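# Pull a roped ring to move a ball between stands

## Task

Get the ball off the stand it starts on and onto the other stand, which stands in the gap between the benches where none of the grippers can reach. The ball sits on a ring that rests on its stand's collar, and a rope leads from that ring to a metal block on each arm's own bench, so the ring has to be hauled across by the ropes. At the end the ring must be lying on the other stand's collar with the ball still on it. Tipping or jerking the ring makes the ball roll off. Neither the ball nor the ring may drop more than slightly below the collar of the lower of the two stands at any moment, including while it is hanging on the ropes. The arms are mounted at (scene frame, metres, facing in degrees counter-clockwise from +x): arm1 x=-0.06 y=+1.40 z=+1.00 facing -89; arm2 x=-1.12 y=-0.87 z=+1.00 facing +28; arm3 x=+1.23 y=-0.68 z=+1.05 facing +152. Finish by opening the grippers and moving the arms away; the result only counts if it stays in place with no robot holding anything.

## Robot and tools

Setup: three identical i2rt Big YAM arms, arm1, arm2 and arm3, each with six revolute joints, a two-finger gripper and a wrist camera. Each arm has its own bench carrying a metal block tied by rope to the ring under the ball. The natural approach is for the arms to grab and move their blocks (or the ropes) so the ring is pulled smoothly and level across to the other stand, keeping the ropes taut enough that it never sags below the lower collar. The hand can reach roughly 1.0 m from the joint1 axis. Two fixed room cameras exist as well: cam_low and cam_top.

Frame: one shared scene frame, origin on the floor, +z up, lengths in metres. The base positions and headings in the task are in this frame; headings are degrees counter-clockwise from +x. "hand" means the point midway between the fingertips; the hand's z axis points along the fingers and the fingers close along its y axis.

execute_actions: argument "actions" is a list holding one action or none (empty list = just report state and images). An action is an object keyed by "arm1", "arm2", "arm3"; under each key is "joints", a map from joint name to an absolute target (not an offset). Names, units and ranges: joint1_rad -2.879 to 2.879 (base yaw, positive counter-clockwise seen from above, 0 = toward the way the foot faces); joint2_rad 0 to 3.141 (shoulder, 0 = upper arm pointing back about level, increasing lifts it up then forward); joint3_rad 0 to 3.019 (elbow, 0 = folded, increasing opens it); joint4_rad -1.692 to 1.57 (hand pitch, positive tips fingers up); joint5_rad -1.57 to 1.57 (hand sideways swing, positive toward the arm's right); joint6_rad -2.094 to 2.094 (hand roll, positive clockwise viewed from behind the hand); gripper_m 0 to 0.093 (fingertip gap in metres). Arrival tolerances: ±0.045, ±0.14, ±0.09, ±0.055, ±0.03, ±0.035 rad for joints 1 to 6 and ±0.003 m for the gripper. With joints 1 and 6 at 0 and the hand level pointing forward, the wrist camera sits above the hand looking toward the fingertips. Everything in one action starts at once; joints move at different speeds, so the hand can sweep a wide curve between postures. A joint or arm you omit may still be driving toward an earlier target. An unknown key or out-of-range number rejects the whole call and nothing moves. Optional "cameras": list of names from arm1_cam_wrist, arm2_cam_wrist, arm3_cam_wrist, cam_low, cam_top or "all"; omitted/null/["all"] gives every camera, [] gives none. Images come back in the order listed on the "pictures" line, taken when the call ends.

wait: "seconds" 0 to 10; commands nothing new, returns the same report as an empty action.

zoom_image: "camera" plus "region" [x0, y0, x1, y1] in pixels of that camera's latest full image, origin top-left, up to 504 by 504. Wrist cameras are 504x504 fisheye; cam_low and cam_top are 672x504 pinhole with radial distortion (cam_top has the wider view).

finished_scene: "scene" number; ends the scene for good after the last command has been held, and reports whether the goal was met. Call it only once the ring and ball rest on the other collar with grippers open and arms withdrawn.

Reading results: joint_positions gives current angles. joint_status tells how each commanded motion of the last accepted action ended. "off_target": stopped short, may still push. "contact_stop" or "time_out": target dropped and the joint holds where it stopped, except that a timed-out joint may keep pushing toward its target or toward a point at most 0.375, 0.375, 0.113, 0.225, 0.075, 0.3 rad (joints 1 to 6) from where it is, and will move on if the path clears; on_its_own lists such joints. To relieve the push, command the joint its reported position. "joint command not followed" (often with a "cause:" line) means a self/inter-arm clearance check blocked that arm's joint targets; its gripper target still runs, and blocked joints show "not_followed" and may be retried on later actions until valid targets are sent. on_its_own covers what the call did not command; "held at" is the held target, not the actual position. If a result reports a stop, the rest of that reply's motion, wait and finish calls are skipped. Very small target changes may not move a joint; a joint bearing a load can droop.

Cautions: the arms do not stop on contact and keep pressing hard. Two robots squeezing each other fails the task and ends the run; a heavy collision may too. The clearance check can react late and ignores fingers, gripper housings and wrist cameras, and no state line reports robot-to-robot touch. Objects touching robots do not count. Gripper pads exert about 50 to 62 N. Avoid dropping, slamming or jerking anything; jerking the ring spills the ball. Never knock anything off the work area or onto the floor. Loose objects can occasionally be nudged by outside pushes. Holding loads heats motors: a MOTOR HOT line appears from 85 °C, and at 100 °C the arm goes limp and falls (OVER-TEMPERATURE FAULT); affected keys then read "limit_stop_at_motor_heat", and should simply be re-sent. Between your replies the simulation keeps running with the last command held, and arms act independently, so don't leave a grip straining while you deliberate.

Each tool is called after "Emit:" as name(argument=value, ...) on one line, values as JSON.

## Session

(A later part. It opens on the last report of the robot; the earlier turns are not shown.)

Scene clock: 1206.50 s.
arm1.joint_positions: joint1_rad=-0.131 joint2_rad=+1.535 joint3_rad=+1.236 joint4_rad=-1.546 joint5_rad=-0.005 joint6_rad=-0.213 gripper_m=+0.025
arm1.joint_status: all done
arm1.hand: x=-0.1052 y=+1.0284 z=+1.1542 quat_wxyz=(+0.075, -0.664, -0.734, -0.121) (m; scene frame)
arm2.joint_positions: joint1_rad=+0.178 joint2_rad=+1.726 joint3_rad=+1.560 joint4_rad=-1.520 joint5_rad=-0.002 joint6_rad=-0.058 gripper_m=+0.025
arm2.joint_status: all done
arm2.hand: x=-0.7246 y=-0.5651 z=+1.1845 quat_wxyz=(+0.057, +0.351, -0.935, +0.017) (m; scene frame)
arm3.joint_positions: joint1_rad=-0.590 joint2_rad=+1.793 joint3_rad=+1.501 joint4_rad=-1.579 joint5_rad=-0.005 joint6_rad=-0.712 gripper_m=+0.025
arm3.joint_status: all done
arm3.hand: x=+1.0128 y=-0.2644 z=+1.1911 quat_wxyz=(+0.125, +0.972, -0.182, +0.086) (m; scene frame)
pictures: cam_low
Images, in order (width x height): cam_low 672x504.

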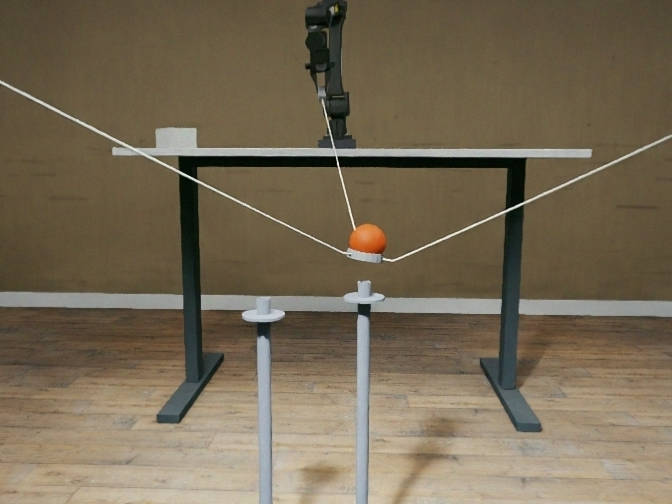

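Emit:
execute_actions(actions=[], cameras=["cam_low","cam_top"])

Emit:
zoom_image(camera="cam_low", region=[310, 210, 420, 320])

Emit:
zoom_image(camera="cam_top", region=[320, 220, 370, 270])

Scene clock: 1223.67 s.
arm1.joint_positions: joint1_rad=-0.131 joint2_rad=+1.535 joint3_rad=+1.236 joint4_rad=-1.546 joint5_rad=-0.005 joint6_rad=-0.212 gripper_m=+0.025
arm1.joint_status: all done
arm1.hand: x=-0.1052 y=+1.0284 z=+1.1542 quat_wxyz=(+0.075, -0.665, -0.734, -0.121) (m; scene frame)
arm2.joint_positions: joint1_rad=+0.178 joint2_rad=+1.726 joint3_rad=+1.560 joint4_rad=-1.520 joint5_rad=-0.002 joint6_rad=-0.058 gripper_m=+0.025
arm2.joint_status: all done
arm2.hand: x=-0.7246 y=-0.5651 z=+1.1845 quat_wxyz=(+0.057, +0.351, -0.935, +0.017) (m; scene frame)
arm3.joint_positions: joint1_rad=-0.590 joint2_rad=+1.793 joint3_rad=+1.501 joint4_rad=-1.579 joint5_rad=-0.005 joint6_rad=-0.712 gripper_m=+0.025
arm3.joint_status: all done
arm3.hand: x=+1.0128 y=-0.2644 z=+1.1911 quat_wxyz=(+0.125, +0.972, -0.182, +0.086) (m; scene frame)
pictures: cam_low, cam_top
Images, in order (width x height): cam_low 672x504, cam_top 672x504.

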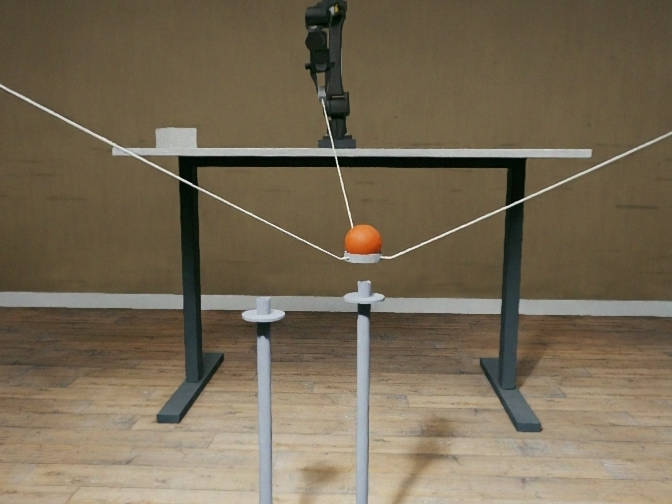

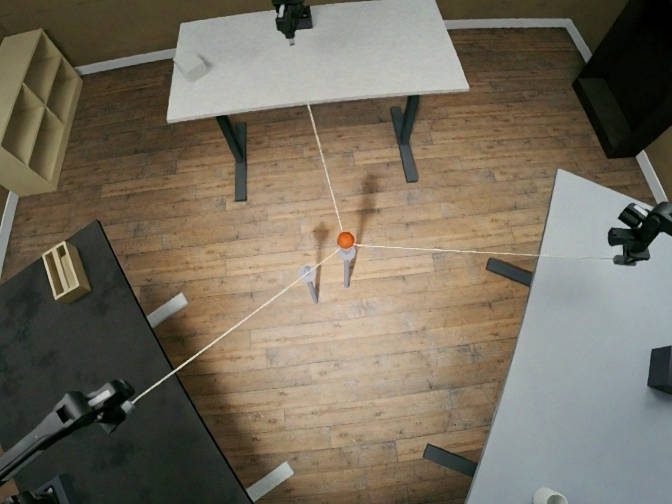

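Region (310, 210, 420, 320) of cam_low's 672x504 image, scaled by 4.582, with more detail than that image has.

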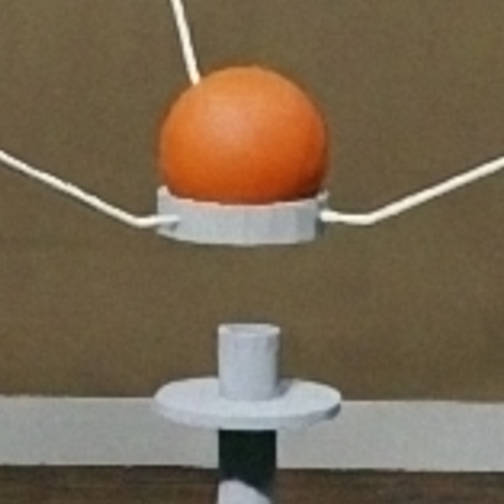

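Region (320, 220, 370, 270) of cam_top's 672x504 image, scaled by 10.080, with more detail than that image has.

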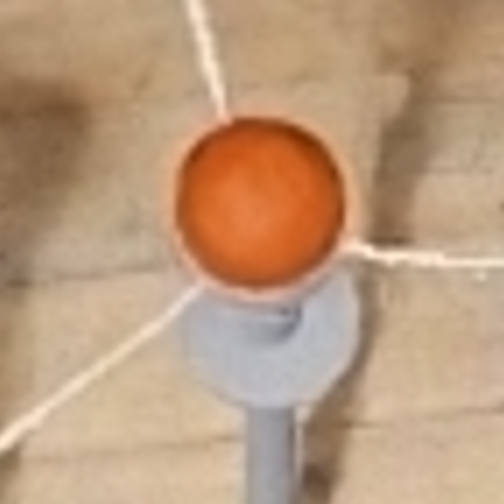

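Emit:
execute_actions(actions=[{"arm1":{"joints":{"joint4_rad":-1.443}},"arm2":{"joints":{"joint4_rad":-1.49}},"arm3":{"joints":{"joint4_rad":-1.548}}}], cameras=["cam_low"])

Scene clock: 1262.83 s.
arm1.joint_positions: joint1_rad=-0.131 joint2_rad=+1.535 joint3_rad=+1.236 joint4_rad=-1.442 joint5_rad=-0.005 joint6_rad=-0.212 gripper_m=+0.025
arm1.joint_status: all done
arm1.hand: x=-0.1079 y=+1.0038 z=+1.1483 quat_wxyz=(+0.045, -0.669, -0.738, -0.079) (m; scene frame)
arm2.joint_positions: joint1_rad=+0.178 joint2_rad=+1.726 joint3_rad=+1.560 joint4_rad=-1.484 joint5_rad=-0.002 joint6_rad=-0.058 gripper_m=+0.025
arm2.joint_status: all done
arm2.hand: x=-0.7177 y=-0.5598 z=+1.1836 quat_wxyz=(+0.040, +0.351, -0.935, +0.012) (m; scene frame)
arm3.joint_positions: joint1_rad=-0.590 joint2_rad=+1.793 joint3_rad=+1.501 joint4_rad=-1.547 joint5_rad=-0.005 joint6_rad=-0.713 gripper_m=+0.025
arm3.joint_status: all done
arm3.hand: x=+1.0093 y=-0.2578 z=+1.1889 quat_wxyz=(+0.112, +0.974, -0.183, +0.076) (m; scene frame)
pictures: cam_low
Images, in order (width x height): cam_low 672x504.

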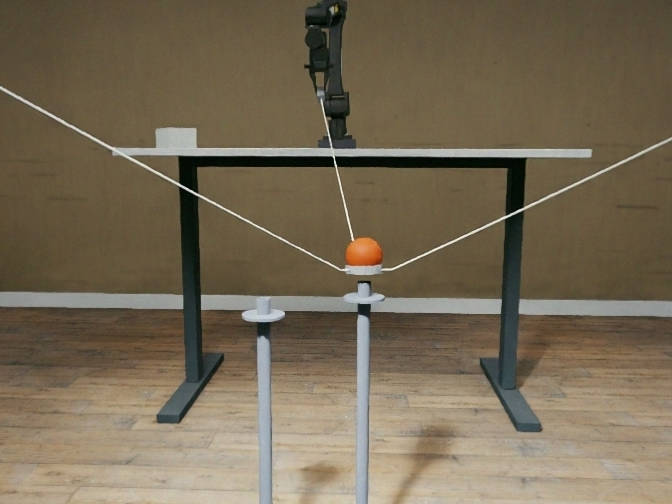

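Emit:
execute_actions(actions=[], cameras=["cam_low","cam_top"])

Emit:
zoom_image(camera="cam_low", region=[320, 225, 410, 315])

Emit:
zoom_image(camera="cam_top", region=[320, 220, 370, 270])

Scene clock: 1269.43 s.
arm1.joint_positions: joint1_rad=-0.131 joint2_rad=+1.535 joint3_rad=+1.236 joint4_rad=-1.442 joint5_rad=-0.005 joint6_rad=-0.212 gripper_m=+0.025
arm1.joint_status: all done
arm1.hand: x=-0.1079 y=+1.0038 z=+1.1483 quat_wxyz=(+0.045, -0.669, -0.738, -0.079) (m; scene frame)
arm2.joint_positions: joint1_rad=+0.178 joint2_rad=+1.726 joint3_rad=+1.560 joint4_rad=-1.484 joint5_rad=-0.002 joint6_rad=-0.058 gripper_m=+0.025
arm2.joint_status: all done
arm2.hand: x=-0.7177 y=-0.5598 z=+1.1836 quat_wxyz=(+0.040, +0.351, -0.935, +0.012) (m; scene frame)
arm3.joint_positions: joint1_rad=-0.590 joint2_rad=+1.793 joint3_rad=+1.501 joint4_rad=-1.547 joint5_rad=-0.005 joint6_rad=-0.713 gripper_m=+0.025
arm3.joint_status: all done
arm3.hand: x=+1.0093 y=-0.2578 z=+1.1889 quat_wxyz=(+0.112, +0.974, -0.183, +0.076) (m; scene frame)
pictures: cam_low, cam_top
Images, in order (width x height): cam_low 672x504, cam_top 672x504.

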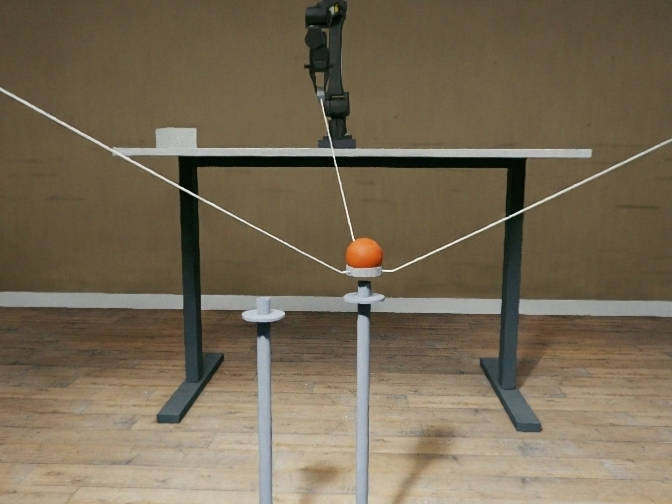

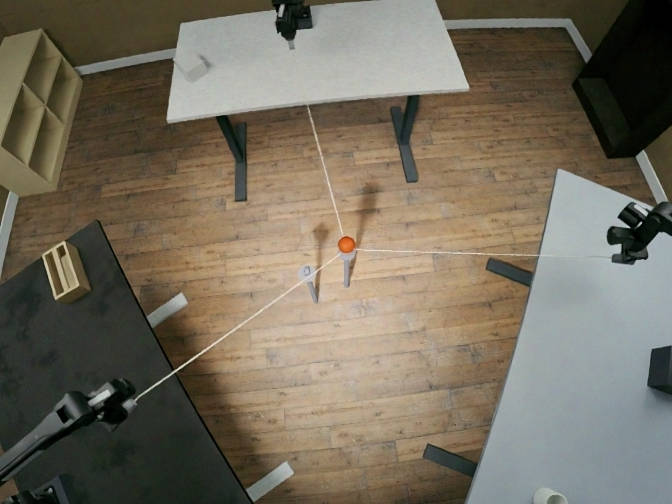

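Region (320, 225, 410, 315) of cam_low's 672x504 image, scaled by 5.600, with more detail than that image has.

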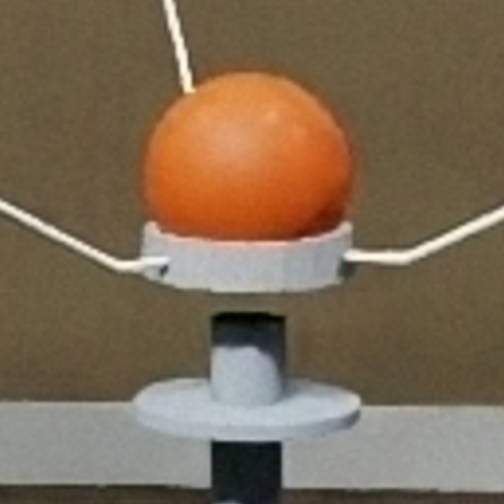

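Region (320, 220, 370, 270) of cam_top's 672x504 image, scaled by 10.080, with more detail than that image has.

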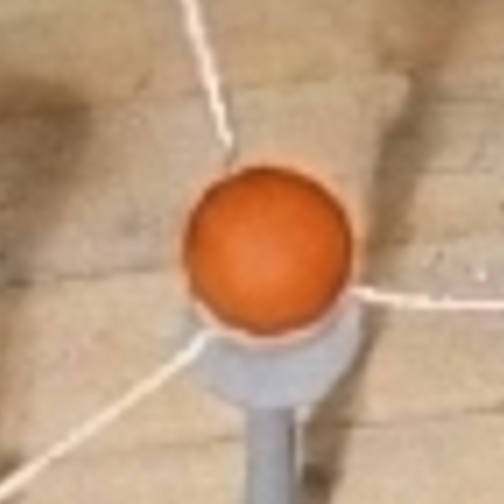

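Emit:
execute_actions(actions=[{"arm1":{"joints":{"joint4_rad":-1.401}},"arm2":{"joints":{"joint4_rad":-1.459}},"arm3":{"joints":{"joint4_rad":-1.504}}}], cameras=["cam_low","cam_top"])

Emit:
zoom_image(camera="cam_low", region=[320, 225, 410, 315])

Emit:
zoom_image(camera="cam_top", region=[320, 220, 370, 270])

Scene clock: 1284.03 s.
arm1.joint_positions: joint1_rad=-0.131 joint2_rad=+1.535 joint3_rad=+1.236 joint4_rad=-1.403 joint5_rad=-0.005 joint6_rad=-0.212 gripper_m=+0.025
arm1.joint_status: all done
arm1.hand: x=-0.1090 y=+0.9942 z=+1.1467 quat_wxyz=(+0.034, -0.670, -0.739, -0.063) (m; scene frame)
arm2.joint_positions: joint1_rad=+0.178 joint2_rad=+1.726 joint3_rad=+1.560 joint4_rad=-1.455 joint5_rad=-0.002 joint6_rad=-0.058 gripper_m=+0.025
arm2.joint_status: all done
arm2.hand: x=-0.7120 y=-0.5554 z=+1.1831 quat_wxyz=(+0.026, +0.351, -0.936, +0.008) (m; scene frame)
arm3.joint_positions: joint1_rad=-0.590 joint2_rad=+1.793 joint3_rad=+1.501 joint4_rad=-1.504 joint5_rad=-0.005 joint6_rad=-0.713 gripper_m=+0.025
arm3.joint_status: all done
arm3.hand: x=+1.0045 y=-0.2489 z=+1.1863 quat_wxyz=(+0.096, +0.976, -0.183, +0.063) (m; scene frame)
pictures: cam_low, cam_top
Images, in order (width x height): cam_low 672x504, cam_top 672x504.

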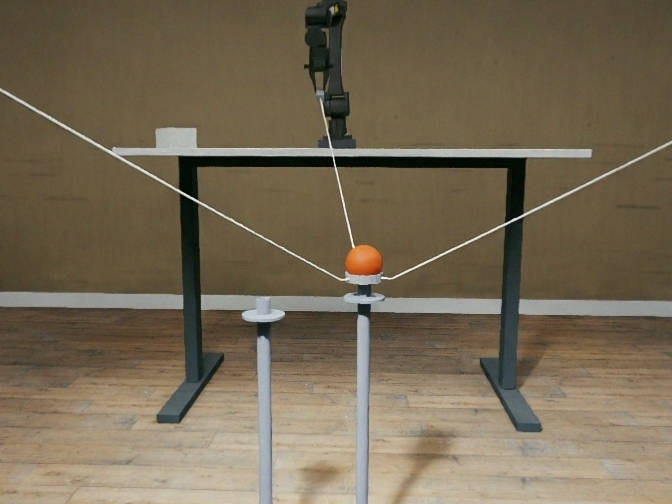

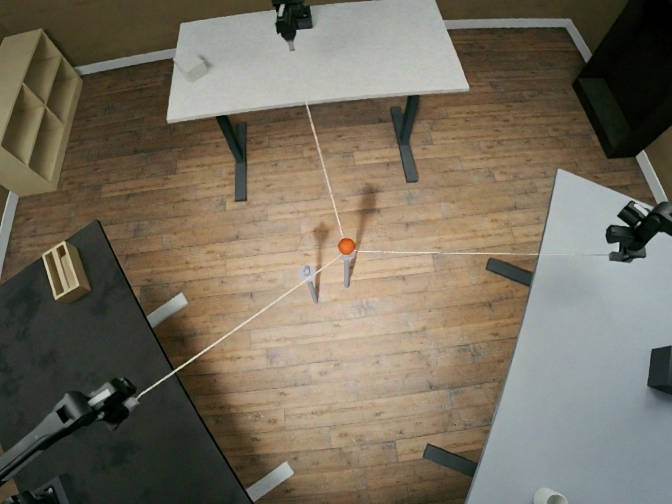

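Region (320, 225, 410, 315) of cam_low's 672x504 image, scaled by 5.600, with more detail than that image has.

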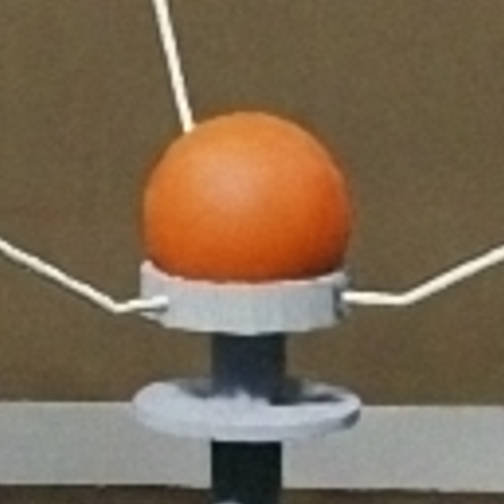

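Region (320, 220, 370, 270) of cam_top's 672x504 image, scaled by 10.080, with more detail than that image has.

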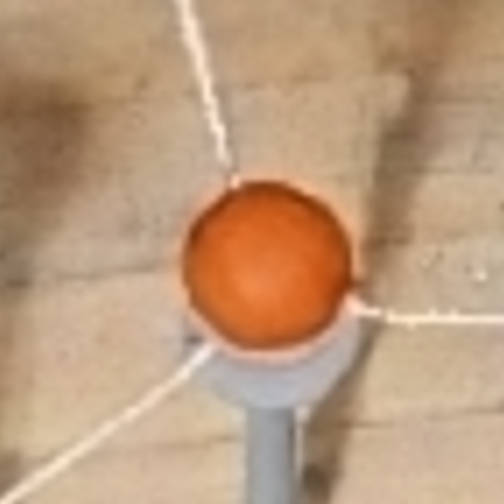

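Emit:
execute_actions(actions=[{"arm1":{"joints":{"joint4_rad":-1.372}},"arm2":{"joints":{"joint4_rad":-1.43}},"arm3":{"joints":{"joint4_rad":-1.465}}}], cameras=["cam_low","cam_top"])

Emit:
zoom_image(camera="cam_low", region=[320, 225, 410, 315])

Emit:
zoom_image(camera="cam_top", region=[320, 220, 370, 270])

Scene clock: 1295.73 s.
arm1.joint_positions: joint1_rad=-0.131 joint2_rad=+1.535 joint3_rad=+1.236 joint4_rad=-1.380 joint5_rad=-0.005 joint6_rad=-0.212 gripper_m=+0.025
arm1.joint_status: all done
arm1.hand: x=-0.1096 y=+0.9888 z=+1.1460 quat_wxyz=(+0.027, -0.670, -0.739, -0.054) (m; scene frame)
arm2.joint_positions: joint1_rad=+0.178 joint2_rad=+1.726 joint3_rad=+1.560 joint4_rad=-1.432 joint5_rad=-0.002 joint6_rad=-0.058 gripper_m=+0.025
arm2.joint_status: all done
arm2.hand: x=-0.7076 y=-0.5519 z=+1.1828 quat_wxyz=(+0.015, +0.351, -0.936, +0.004) (m; scene frame)
arm3.joint_positions: joint1_rad=-0.590 joint2_rad=+1.792 joint3_rad=+1.499 joint4_rad=-1.470 joint5_rad=-0.004 joint6_rad=-0.713 gripper_m=+0.025
arm3.joint_status: all done
arm3.hand: x=+1.0010 y=-0.2420 z=+1.1848 quat_wxyz=(+0.082, +0.978, -0.183, +0.052) (m; scene frame)
pictures: cam_low, cam_top
Images, in order (width x height): cam_low 672x504, cam_top 672x504.

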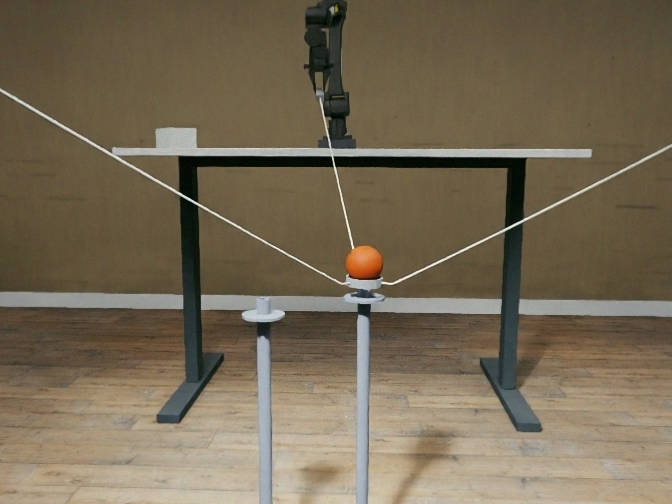

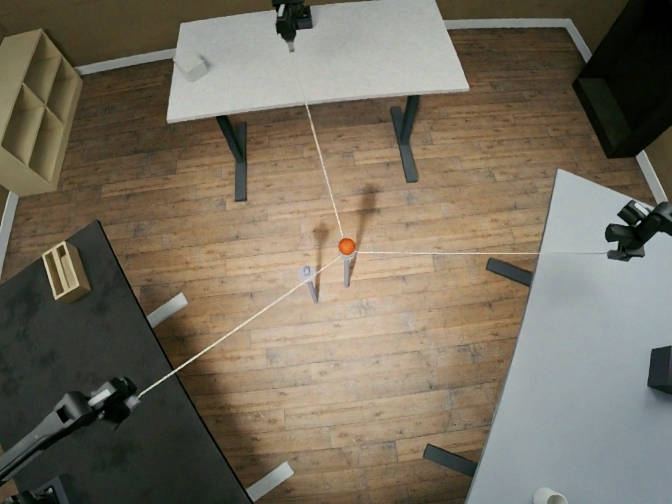

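Region (320, 225, 410, 315) of cam_low's 672x504 image, scaled by 5.600, with more detail than that image has.

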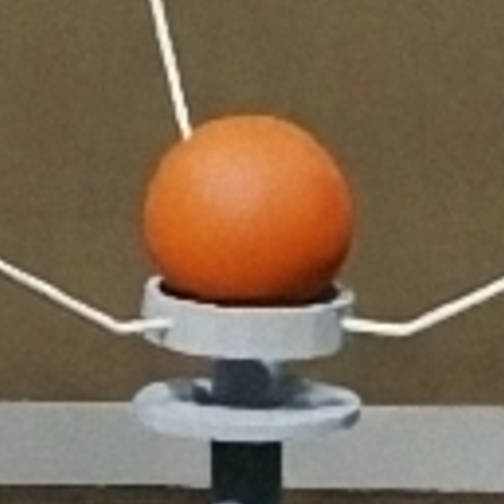

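Region (320, 220, 370, 270) of cam_top's 672x504 image, scaled by 10.080, with more detail than that image has.

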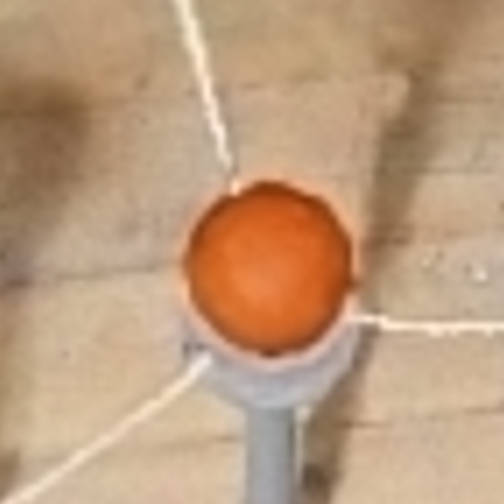

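Emit:
execute_actions(actions=[{"arm1":{"joints":{"joint4_rad":-1.282}},"arm2":{"joints":{"joint4_rad":-1.338}},"arm3":{"joints":{"joint4_rad":-1.344}}}])

Emit:
zoom_image(camera="cam_low", region=[320, 225, 410, 315])

Scene clock: 1342.63 s.
arm1.joint_positions: joint1_rad=-0.131 joint2_rad=+1.535 joint3_rad=+1.236 joint4_rad=-1.296 joint5_rad=-0.004 joint6_rad=-0.212 gripper_m=+0.025
arm1.joint_status: all done
arm1.hand: x=-0.1122 y=+0.9684 z=+1.1445 quat_wxyz=(+0.003, -0.672, -0.740, -0.019) (m; scene frame)
arm2.joint_positions: joint1_rad=+0.178 joint2_rad=+1.726 joint3_rad=+1.560 joint4_rad=-1.347 joint5_rad=-0.002 joint6_rad=-0.058 gripper_m=+0.025
arm2.joint_status: all done
arm2.hand: x=-0.6910 y=-0.5391 z=+1.1830 quat_wxyz=(-0.025, +0.351, -0.936, -0.009) (m; scene frame)
arm3.joint_positions: joint1_rad=-0.590 joint2_rad=+1.789 joint3_rad=+1.499 joint4_rad=-1.353 joint5_rad=-0.002 joint6_rad=-0.714 gripper_m=+0.025
arm3.joint_status: all done
arm3.hand: x=+0.9880 y=-0.2168 z=+1.1820 quat_wxyz=(+0.035, +0.982, -0.184, +0.016) (m; scene frame)
pictures: arm1_cam_wrist, arm2_cam_wrist, arm3_cam_wrist, cam_low, cam_top
Images, in order (width x height): arm1_cam_wrist 504x504, arm2_cam_wrist 504x504, arm3_cam_wrist 504x504, cam_low 672x504, cam_top 672x504.

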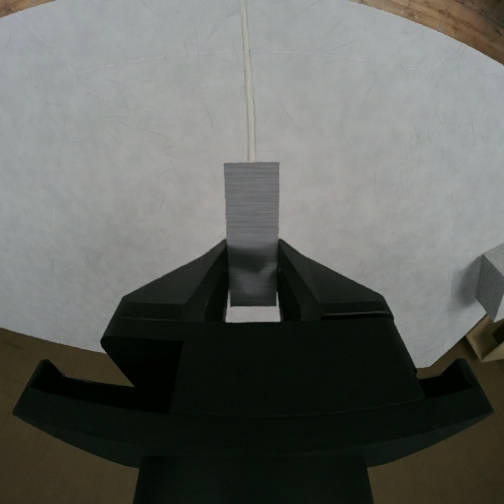

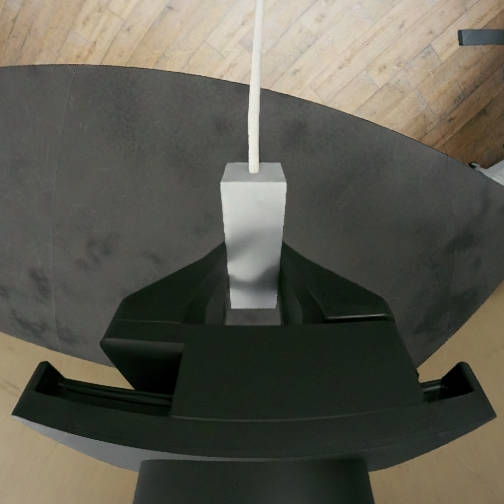

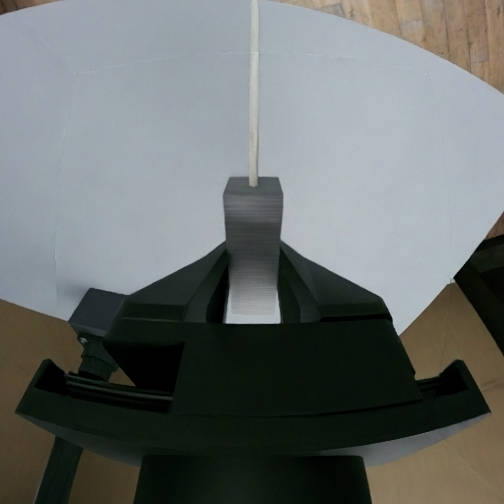

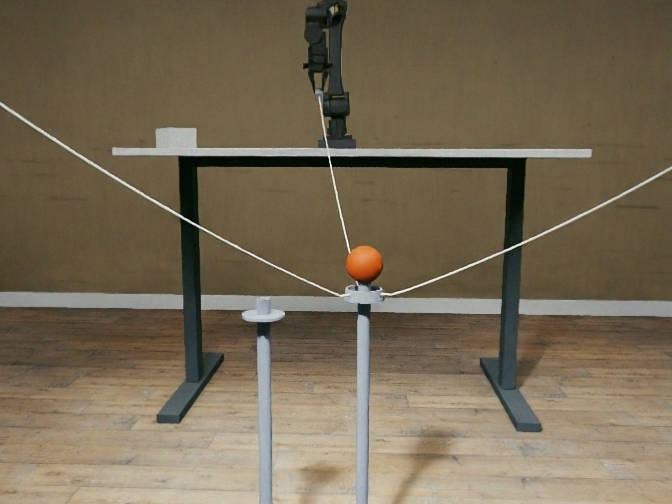

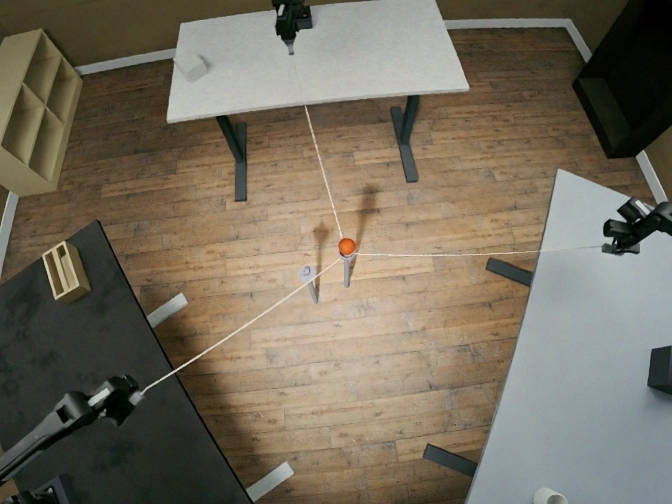

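Region (320, 225, 410, 315) of cam_low's 672x504 image, scaled by 5.600, with more detail than that image has.

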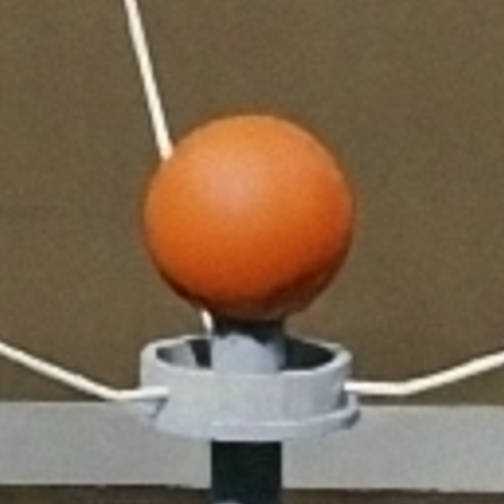

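Emit:
execute_actions(actions=[{"arm1":{"joints":{"joint2_rad":1.668,"joint4_rad":-0.79,"joint6_rad":0.009}},"arm2":{"joints":{"joint2_rad":1.899,"joint4_rad":-1.2}},"arm3":{"joints":{"joint2_rad":1.99,"joint4_rad":-1.075}}}], cameras=["cam_low","cam_top"])

Scene clock: 1392.10 s.
arm1.joint_positions: joint1_rad=-0.131 joint2_rad=+1.694 joint3_rad=+1.221 joint4_rad=-0.814 joint5_rad=-0.004 joint6_rad=-0.001 gripper_m=+0.025
arm1.joint_status: all done
arm1.hand: x=-0.1238 y=+0.8601 z=+1.0780 quat_wxyz=(-0.097, -0.740, -0.659, +0.096) (m; scene frame)
arm2.joint_positions: joint1_rad=+0.178 joint2_rad=+1.906 joint3_rad=+1.570 joint4_rad=-1.208 joint5_rad=-0.002 joint6_rad=-0.058 gripper_m=+0.025
arm2.joint_status: all done
arm2.hand: x=-0.6602 y=-0.5152 z=+1.0917 quat_wxyz=(-0.011, +0.352, -0.936, -0.004) (m; scene frame)
arm3.joint_positions: joint1_rad=-0.590 joint2_rad=+2.020 joint3_rad=+1.480 joint4_rad=-1.085 joint5_rad=-0.002 joint6_rad=-0.714 gripper_m=+0.025
arm3.joint_status: all done
arm3.hand: x=+0.9659 y=-0.1793 z=+1.0515 quat_wxyz=(+0.027, +0.983, -0.184, +0.010) (m; scene frame)
pictures: cam_low, cam_top
Images, in order (width x height): cam_low 672x504, cam_top 672x504.

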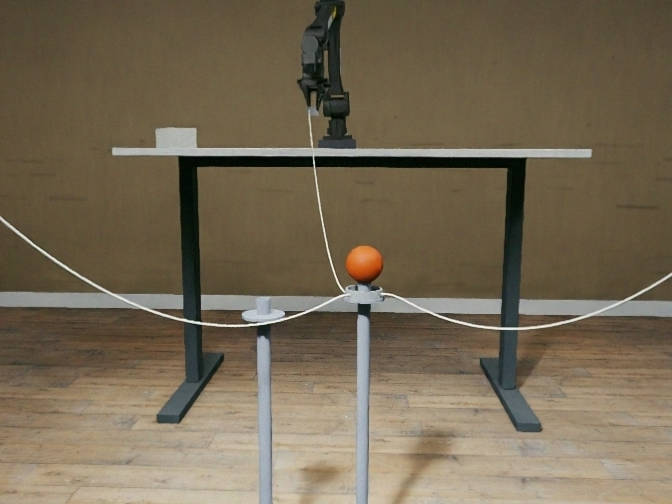

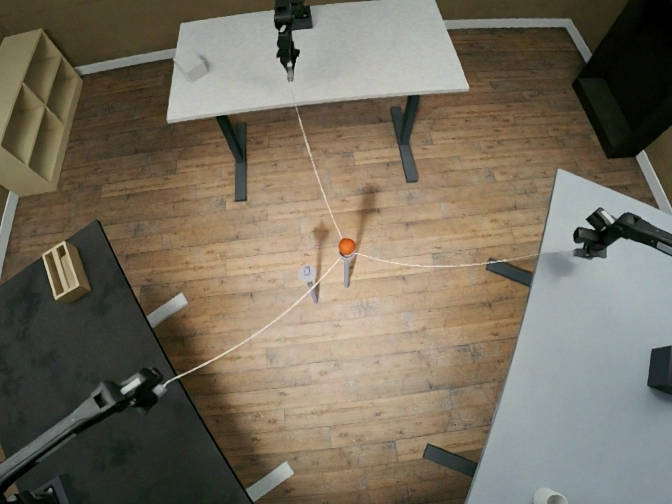

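Emit:
execute_actions(actions=[{"arm1":{"joints":{"joint3_rad":0.902,"joint4_rad":-0.452}},"arm2":{"joints":{"joint3_rad":1.245,"joint4_rad":-0.902}},"arm3":{"joints":{"joint3_rad":1.26,"joint4_rad":-0.791}}}])

Scene clock: 1417.23 s.
arm1.joint_positions: joint1_rad=-0.131 joint2_rad=+1.690 joint3_rad=+0.886 joint4_rad=-0.476 joint5_rad=-0.004 joint6_rad=+0.000 gripper_m=+0.025
arm1.joint_status: all done
arm1.hand: x=-0.1137 y=+0.9353 z=+0.9792 quat_wxyz=(-0.100, -0.740, -0.658, +0.099) (m; scene frame)
arm2.joint_positions: joint1_rad=+0.178 joint2_rad=+1.904 joint3_rad=+1.244 joint4_rad=-0.911 joint5_rad=-0.002 joint6_rad=-0.058 gripper_m=+0.025
arm2.joint_status: all done
arm2.hand: x=-0.7126 y=-0.5560 z=+0.9840 quat_wxyz=(+0.002, +0.352, -0.936, +0.000) (m; scene frame)
arm3.joint_positions: joint1_rad=-0.590 joint2_rad=+2.006 joint3_rad=+1.245 joint4_rad=-0.802 joint5_rad=-0.002 joint6_rad=-0.715 gripper_m=+0.025
arm3.joint_status: all done
arm3.hand: x=+0.9840 y=-0.2157 z=+0.9872 quat_wxyz=(+0.003, +0.983, -0.184, -0.009) (m; scene frame)
pictures: arm1_cam_wrist, arm2_cam_wrist, arm3_cam_wrist, cam_low, cam_top
Images, in order (width x height): arm1_cam_wrist 504x504, arm2_cam_wrist 504x504, arm3_cam_wrist 504x504, cam_low 672x504, cam_top 672x504.

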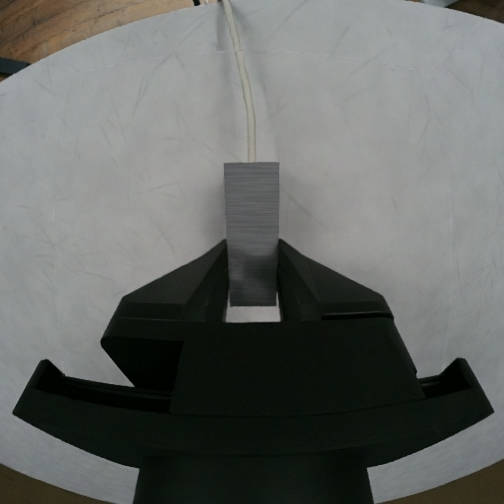

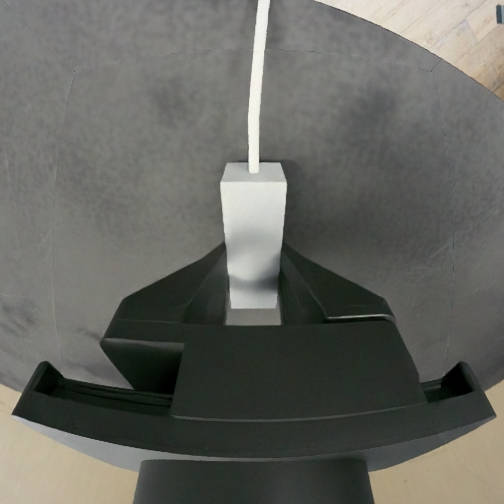

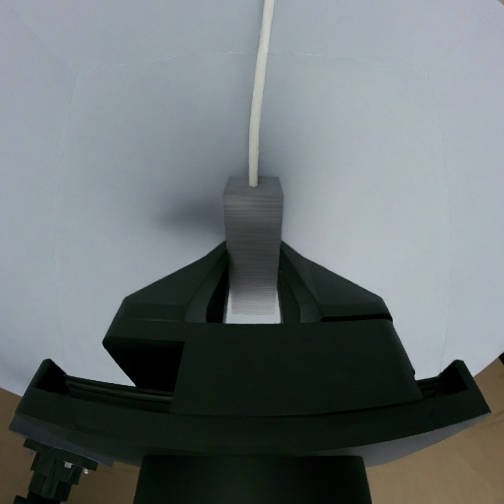

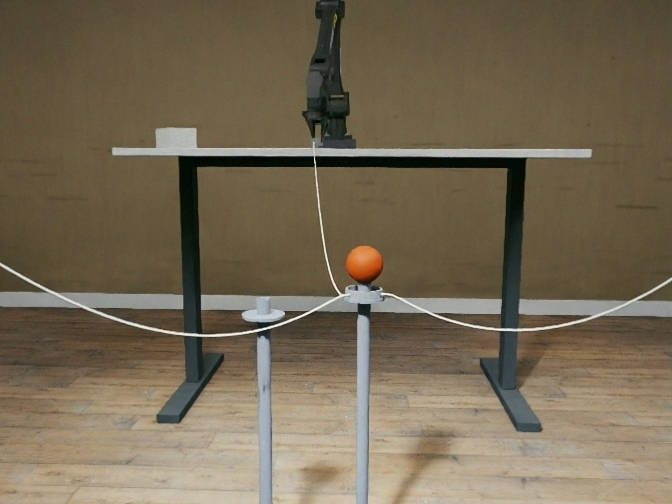

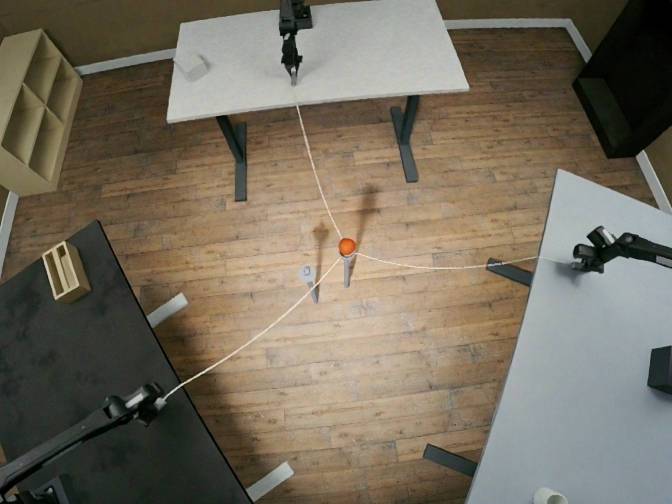

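Emit:
execute_actions(actions=[{"arm1":{"joints":{"joint3_rad":0.86,"joint4_rad":-0.422}},"arm2":{"joints":{"joint3_rad":1.213,"joint4_rad":-0.879}},"arm3":{"joints":{"joint3_rad":1.203,"joint4_rad":-0.746}}}], cameras=["arm1_cam_wrist","arm2_cam_wrist","arm3_cam_wrist","cam_low"])

Emit:
zoom_image(camera="cam_low", region=[285, 100, 355, 165])

Scene clock: 1429.80 s.
arm1.joint_positions: joint1_rad=-0.131 joint2_rad=+1.690 joint3_rad=+0.853 joint4_rad=-0.445 joint5_rad=-0.004 joint6_rad=+0.000 gripper_m=+0.025
arm1.joint_status: all done
arm1.hand: x=-0.1124 y=+0.9453 z=+0.9703 quat_wxyz=(-0.099, -0.740, -0.658, +0.098) (m; scene frame)
arm2.joint_positions: joint1_rad=+0.178 joint2_rad=+1.904 joint3_rad=+1.222 joint4_rad=-0.888 joint5_rad=-0.002 joint6_rad=-0.058 gripper_m=+0.025
arm2.joint_status: all done
arm2.hand: x=-0.7164 y=-0.5590 z=+0.9775 quat_wxyz=(+0.001, +0.352, -0.936, +0.000) (m; scene frame)
arm3.joint_positions: joint1_rad=-0.590 joint2_rad=+2.006 joint3_rad=+1.194 joint4_rad=-0.757 joint5_rad=-0.002 joint6_rad=-0.715 gripper_m=+0.025
arm3.joint_status: all done
arm3.hand: x=+0.9909 y=-0.2292 z=+0.9736 quat_wxyz=(+0.006, +0.983, -0.184, -0.007) (m; scene frame)
pictures: arm1_cam_wrist, arm2_cam_wrist, arm3_cam_wrist, cam_low
Images, in order (width x height): arm1_cam_wrist 504x504, arm2_cam_wrist 504x504, arm3_cam_wrist 504x504, cam_low 672x504.

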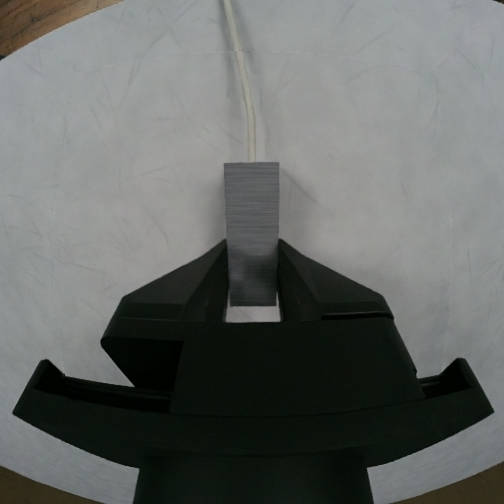

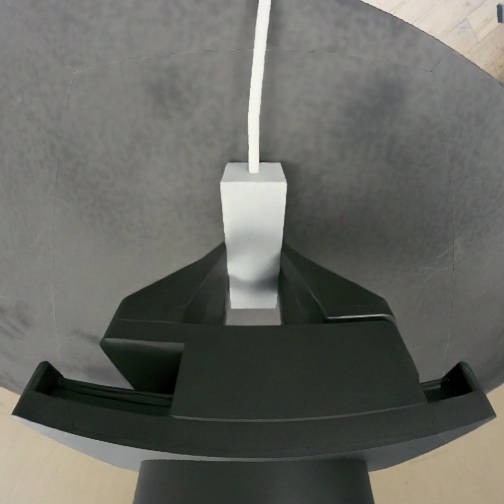

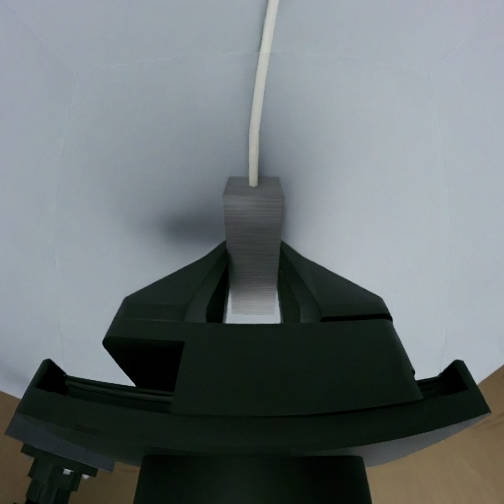

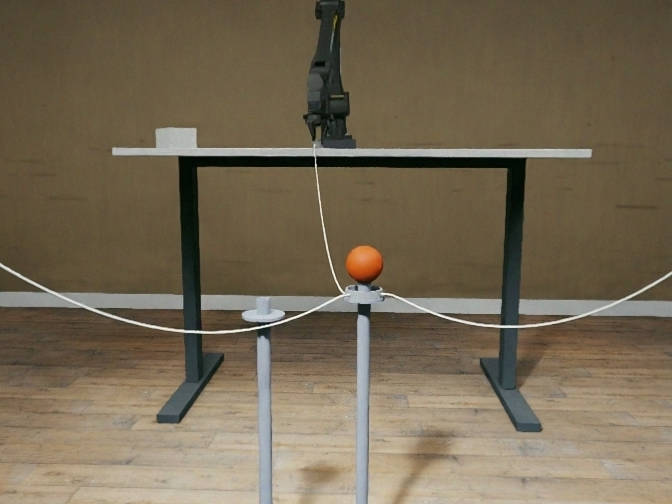

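Region (285, 100, 355, 165) of cam_low's 672x504 image, scaled by 7.200, with more detail than that image has; it fills the top 468 rows of this view, and the rest is white.

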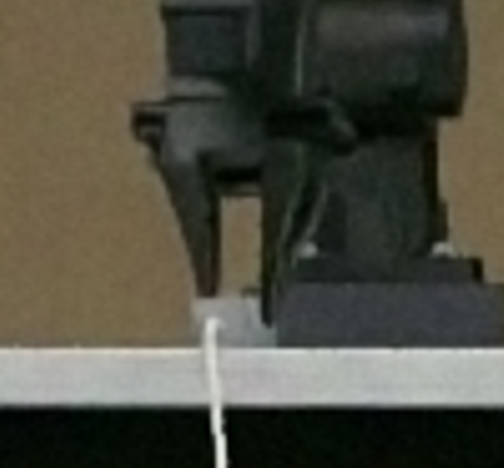

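All at grasp height. Open grippers.

Emit:
execute_actions(actions=[{"arm1":{"joints":{"gripper_m":0.055}},"arm2":{"joints":{"gripper_m":0.055}},"arm3":{"joints":{"gripper_m":0.055}}}], cameras=["arm1_cam_wrist","arm2_cam_wrist","arm3_cam_wrist"])

Scene clock: 1436.33 s.
arm1.joint_positions: joint1_rad=-0.131 joint2_rad=+1.690 joint3_rad=+0.853 joint4_rad=-0.443 joint5_rad=-0.004 joint6_rad=+0.000 gripper_m=+0.055
arm1.joint_status: all done
arm1.hand: x=-0.1125 y=+0.9447 z=+0.9705 quat_wxyz=(-0.099, -0.740, -0.658, +0.099) (m; scene frame)
arm2.joint_positions: joint1_rad=+0.178 joint2_rad=+1.903 joint3_rad=+1.222 joint4_rad=-0.888 joint5_rad=-0.002 joint6_rad=-0.059 gripper_m=+0.055
arm2.joint_status: all done
arm2.hand: x=-0.7163 y=-0.5589 z=+0.9780 quat_wxyz=(+0.001, +0.352, -0.936, +0.000) (m; scene frame)
arm3.joint_positions: joint1_rad=-0.590 joint2_rad=+2.006 joint3_rad=+1.194 joint4_rad=-0.757 joint5_rad=-0.002 joint6_rad=-0.715 gripper_m=+0.055
arm3.joint_status: all done
arm3.hand: x=+0.9909 y=-0.2292 z=+0.9736 quat_wxyz=(+0.006, +0.983, -0.184, -0.007) (m; scene frame)
pictures: arm1_cam_wrist, arm2_cam_wrist, arm3_cam_wrist
Images, in order (width x height): arm1_cam_wrist 504x504, arm2_cam_wrist 504x504, arm3_cam_wrist 504x504.

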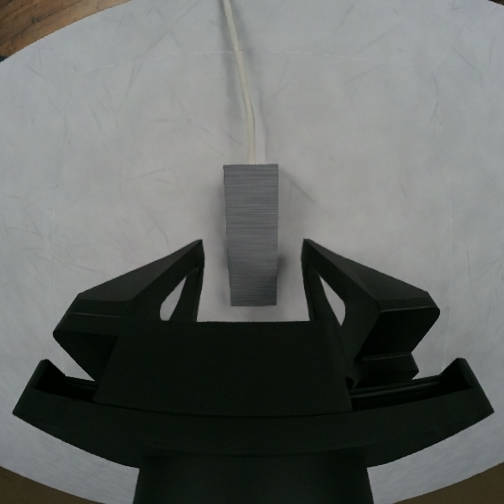

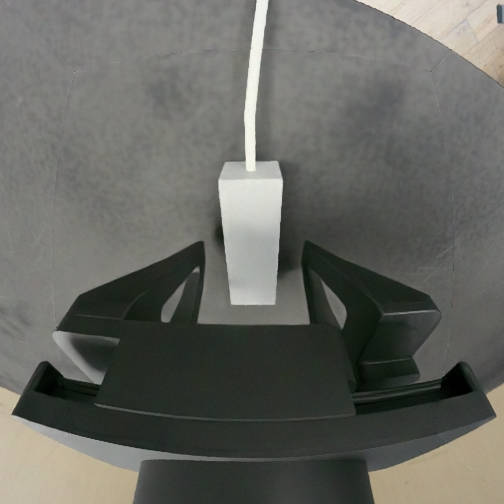

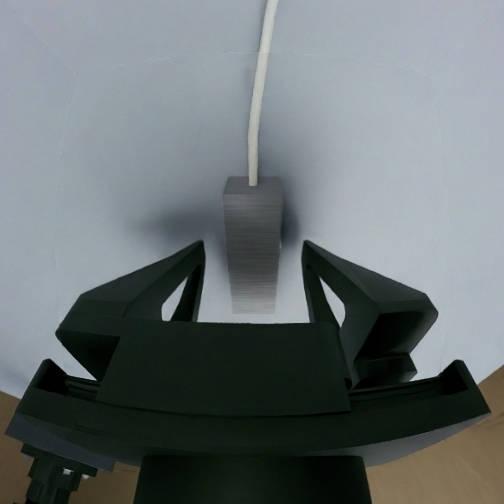

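Emit:
execute_actions(actions=[{"arm1":{"joints":{"joint2_rad":1.25}},"arm2":{"joints":{"joint2_rad":1.46}},"arm3":{"joints":{"joint2_rad":1.56}}}], cameras=["cam_low","cam_top"])

Emit:
zoom_image(camera="cam_low", region=[320, 225, 410, 315])

Scene clock: 1447.13 s.
arm1.joint_positions: joint1_rad=-0.131 joint2_rad=+1.240 joint3_rad=+0.853 joint4_rad=-0.440 joint5_rad=-0.004 joint6_rad=+0.000 gripper_m=+0.055
arm1.joint_status: all done
arm1.hand: x=-0.1182 y=+0.9203 z=+1.1763 quat_wxyz=(-0.244, -0.698, -0.620, +0.262) (m; scene frame)
arm2.joint_positions: joint1_rad=+0.178 joint2_rad=+1.453 joint3_rad=+1.218 joint4_rad=-0.885 joint5_rad=-0.002 joint6_rad=-0.059 gripper_m=+0.055
arm2.joint_status: all done
arm2.hand: x=-0.7028 y=-0.5482 z=+1.2022 quat_wxyz=(-0.212, +0.343, -0.913, -0.066) (m; scene frame)
arm3.joint_positions: joint1_rad=-0.590 joint2_rad=+1.547 joint3_rad=+1.190 joint4_rad=-0.755 joint5_rad=-0.002 joint6_rad=-0.715 gripper_m=+0.055
arm3.joint_status: all done
arm3.hand: x=+0.9747 y=-0.1905 z=+1.2081 quat_wxyz=(-0.172, +0.957, -0.181, -0.148) (m; scene frame)
pictures: cam_low, cam_top
Images, in order (width x height): cam_low 672x504, cam_top 672x504.

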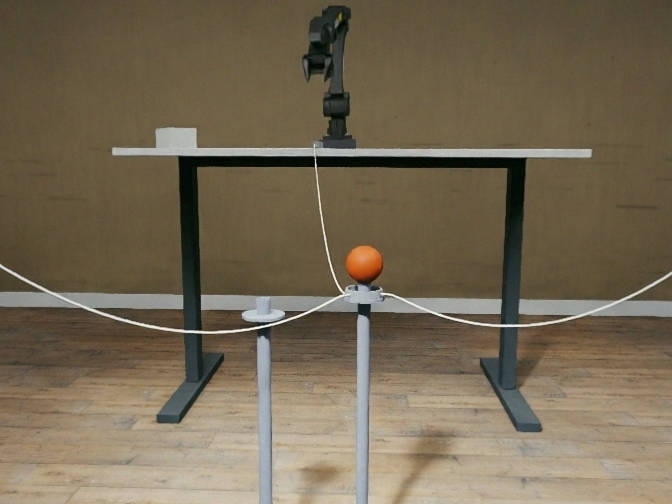

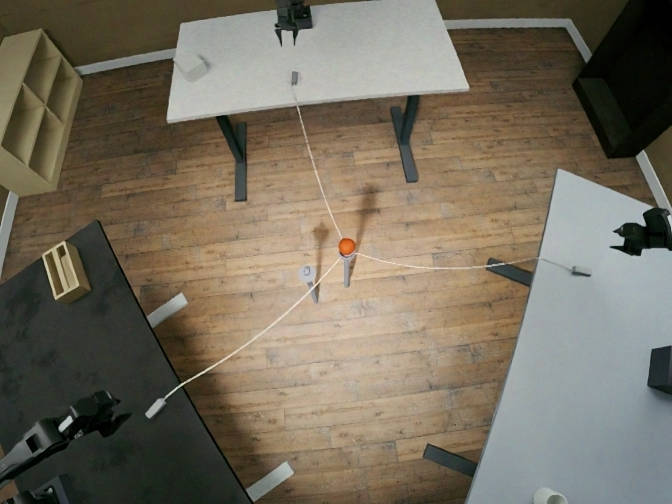

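Region (320, 225, 410, 315) of cam_low's 672x504 image, scaled by 5.600, with more detail than that image has.

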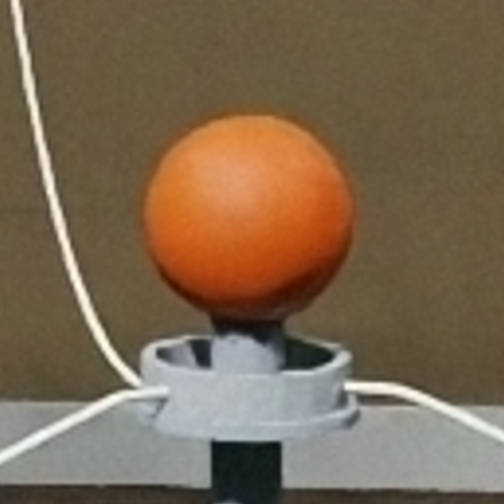

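Ball on stand B, ring on its collar, blocks released, arms clear.

Emit:
finished_scene(scene=1)

The scene is finished: the task was done.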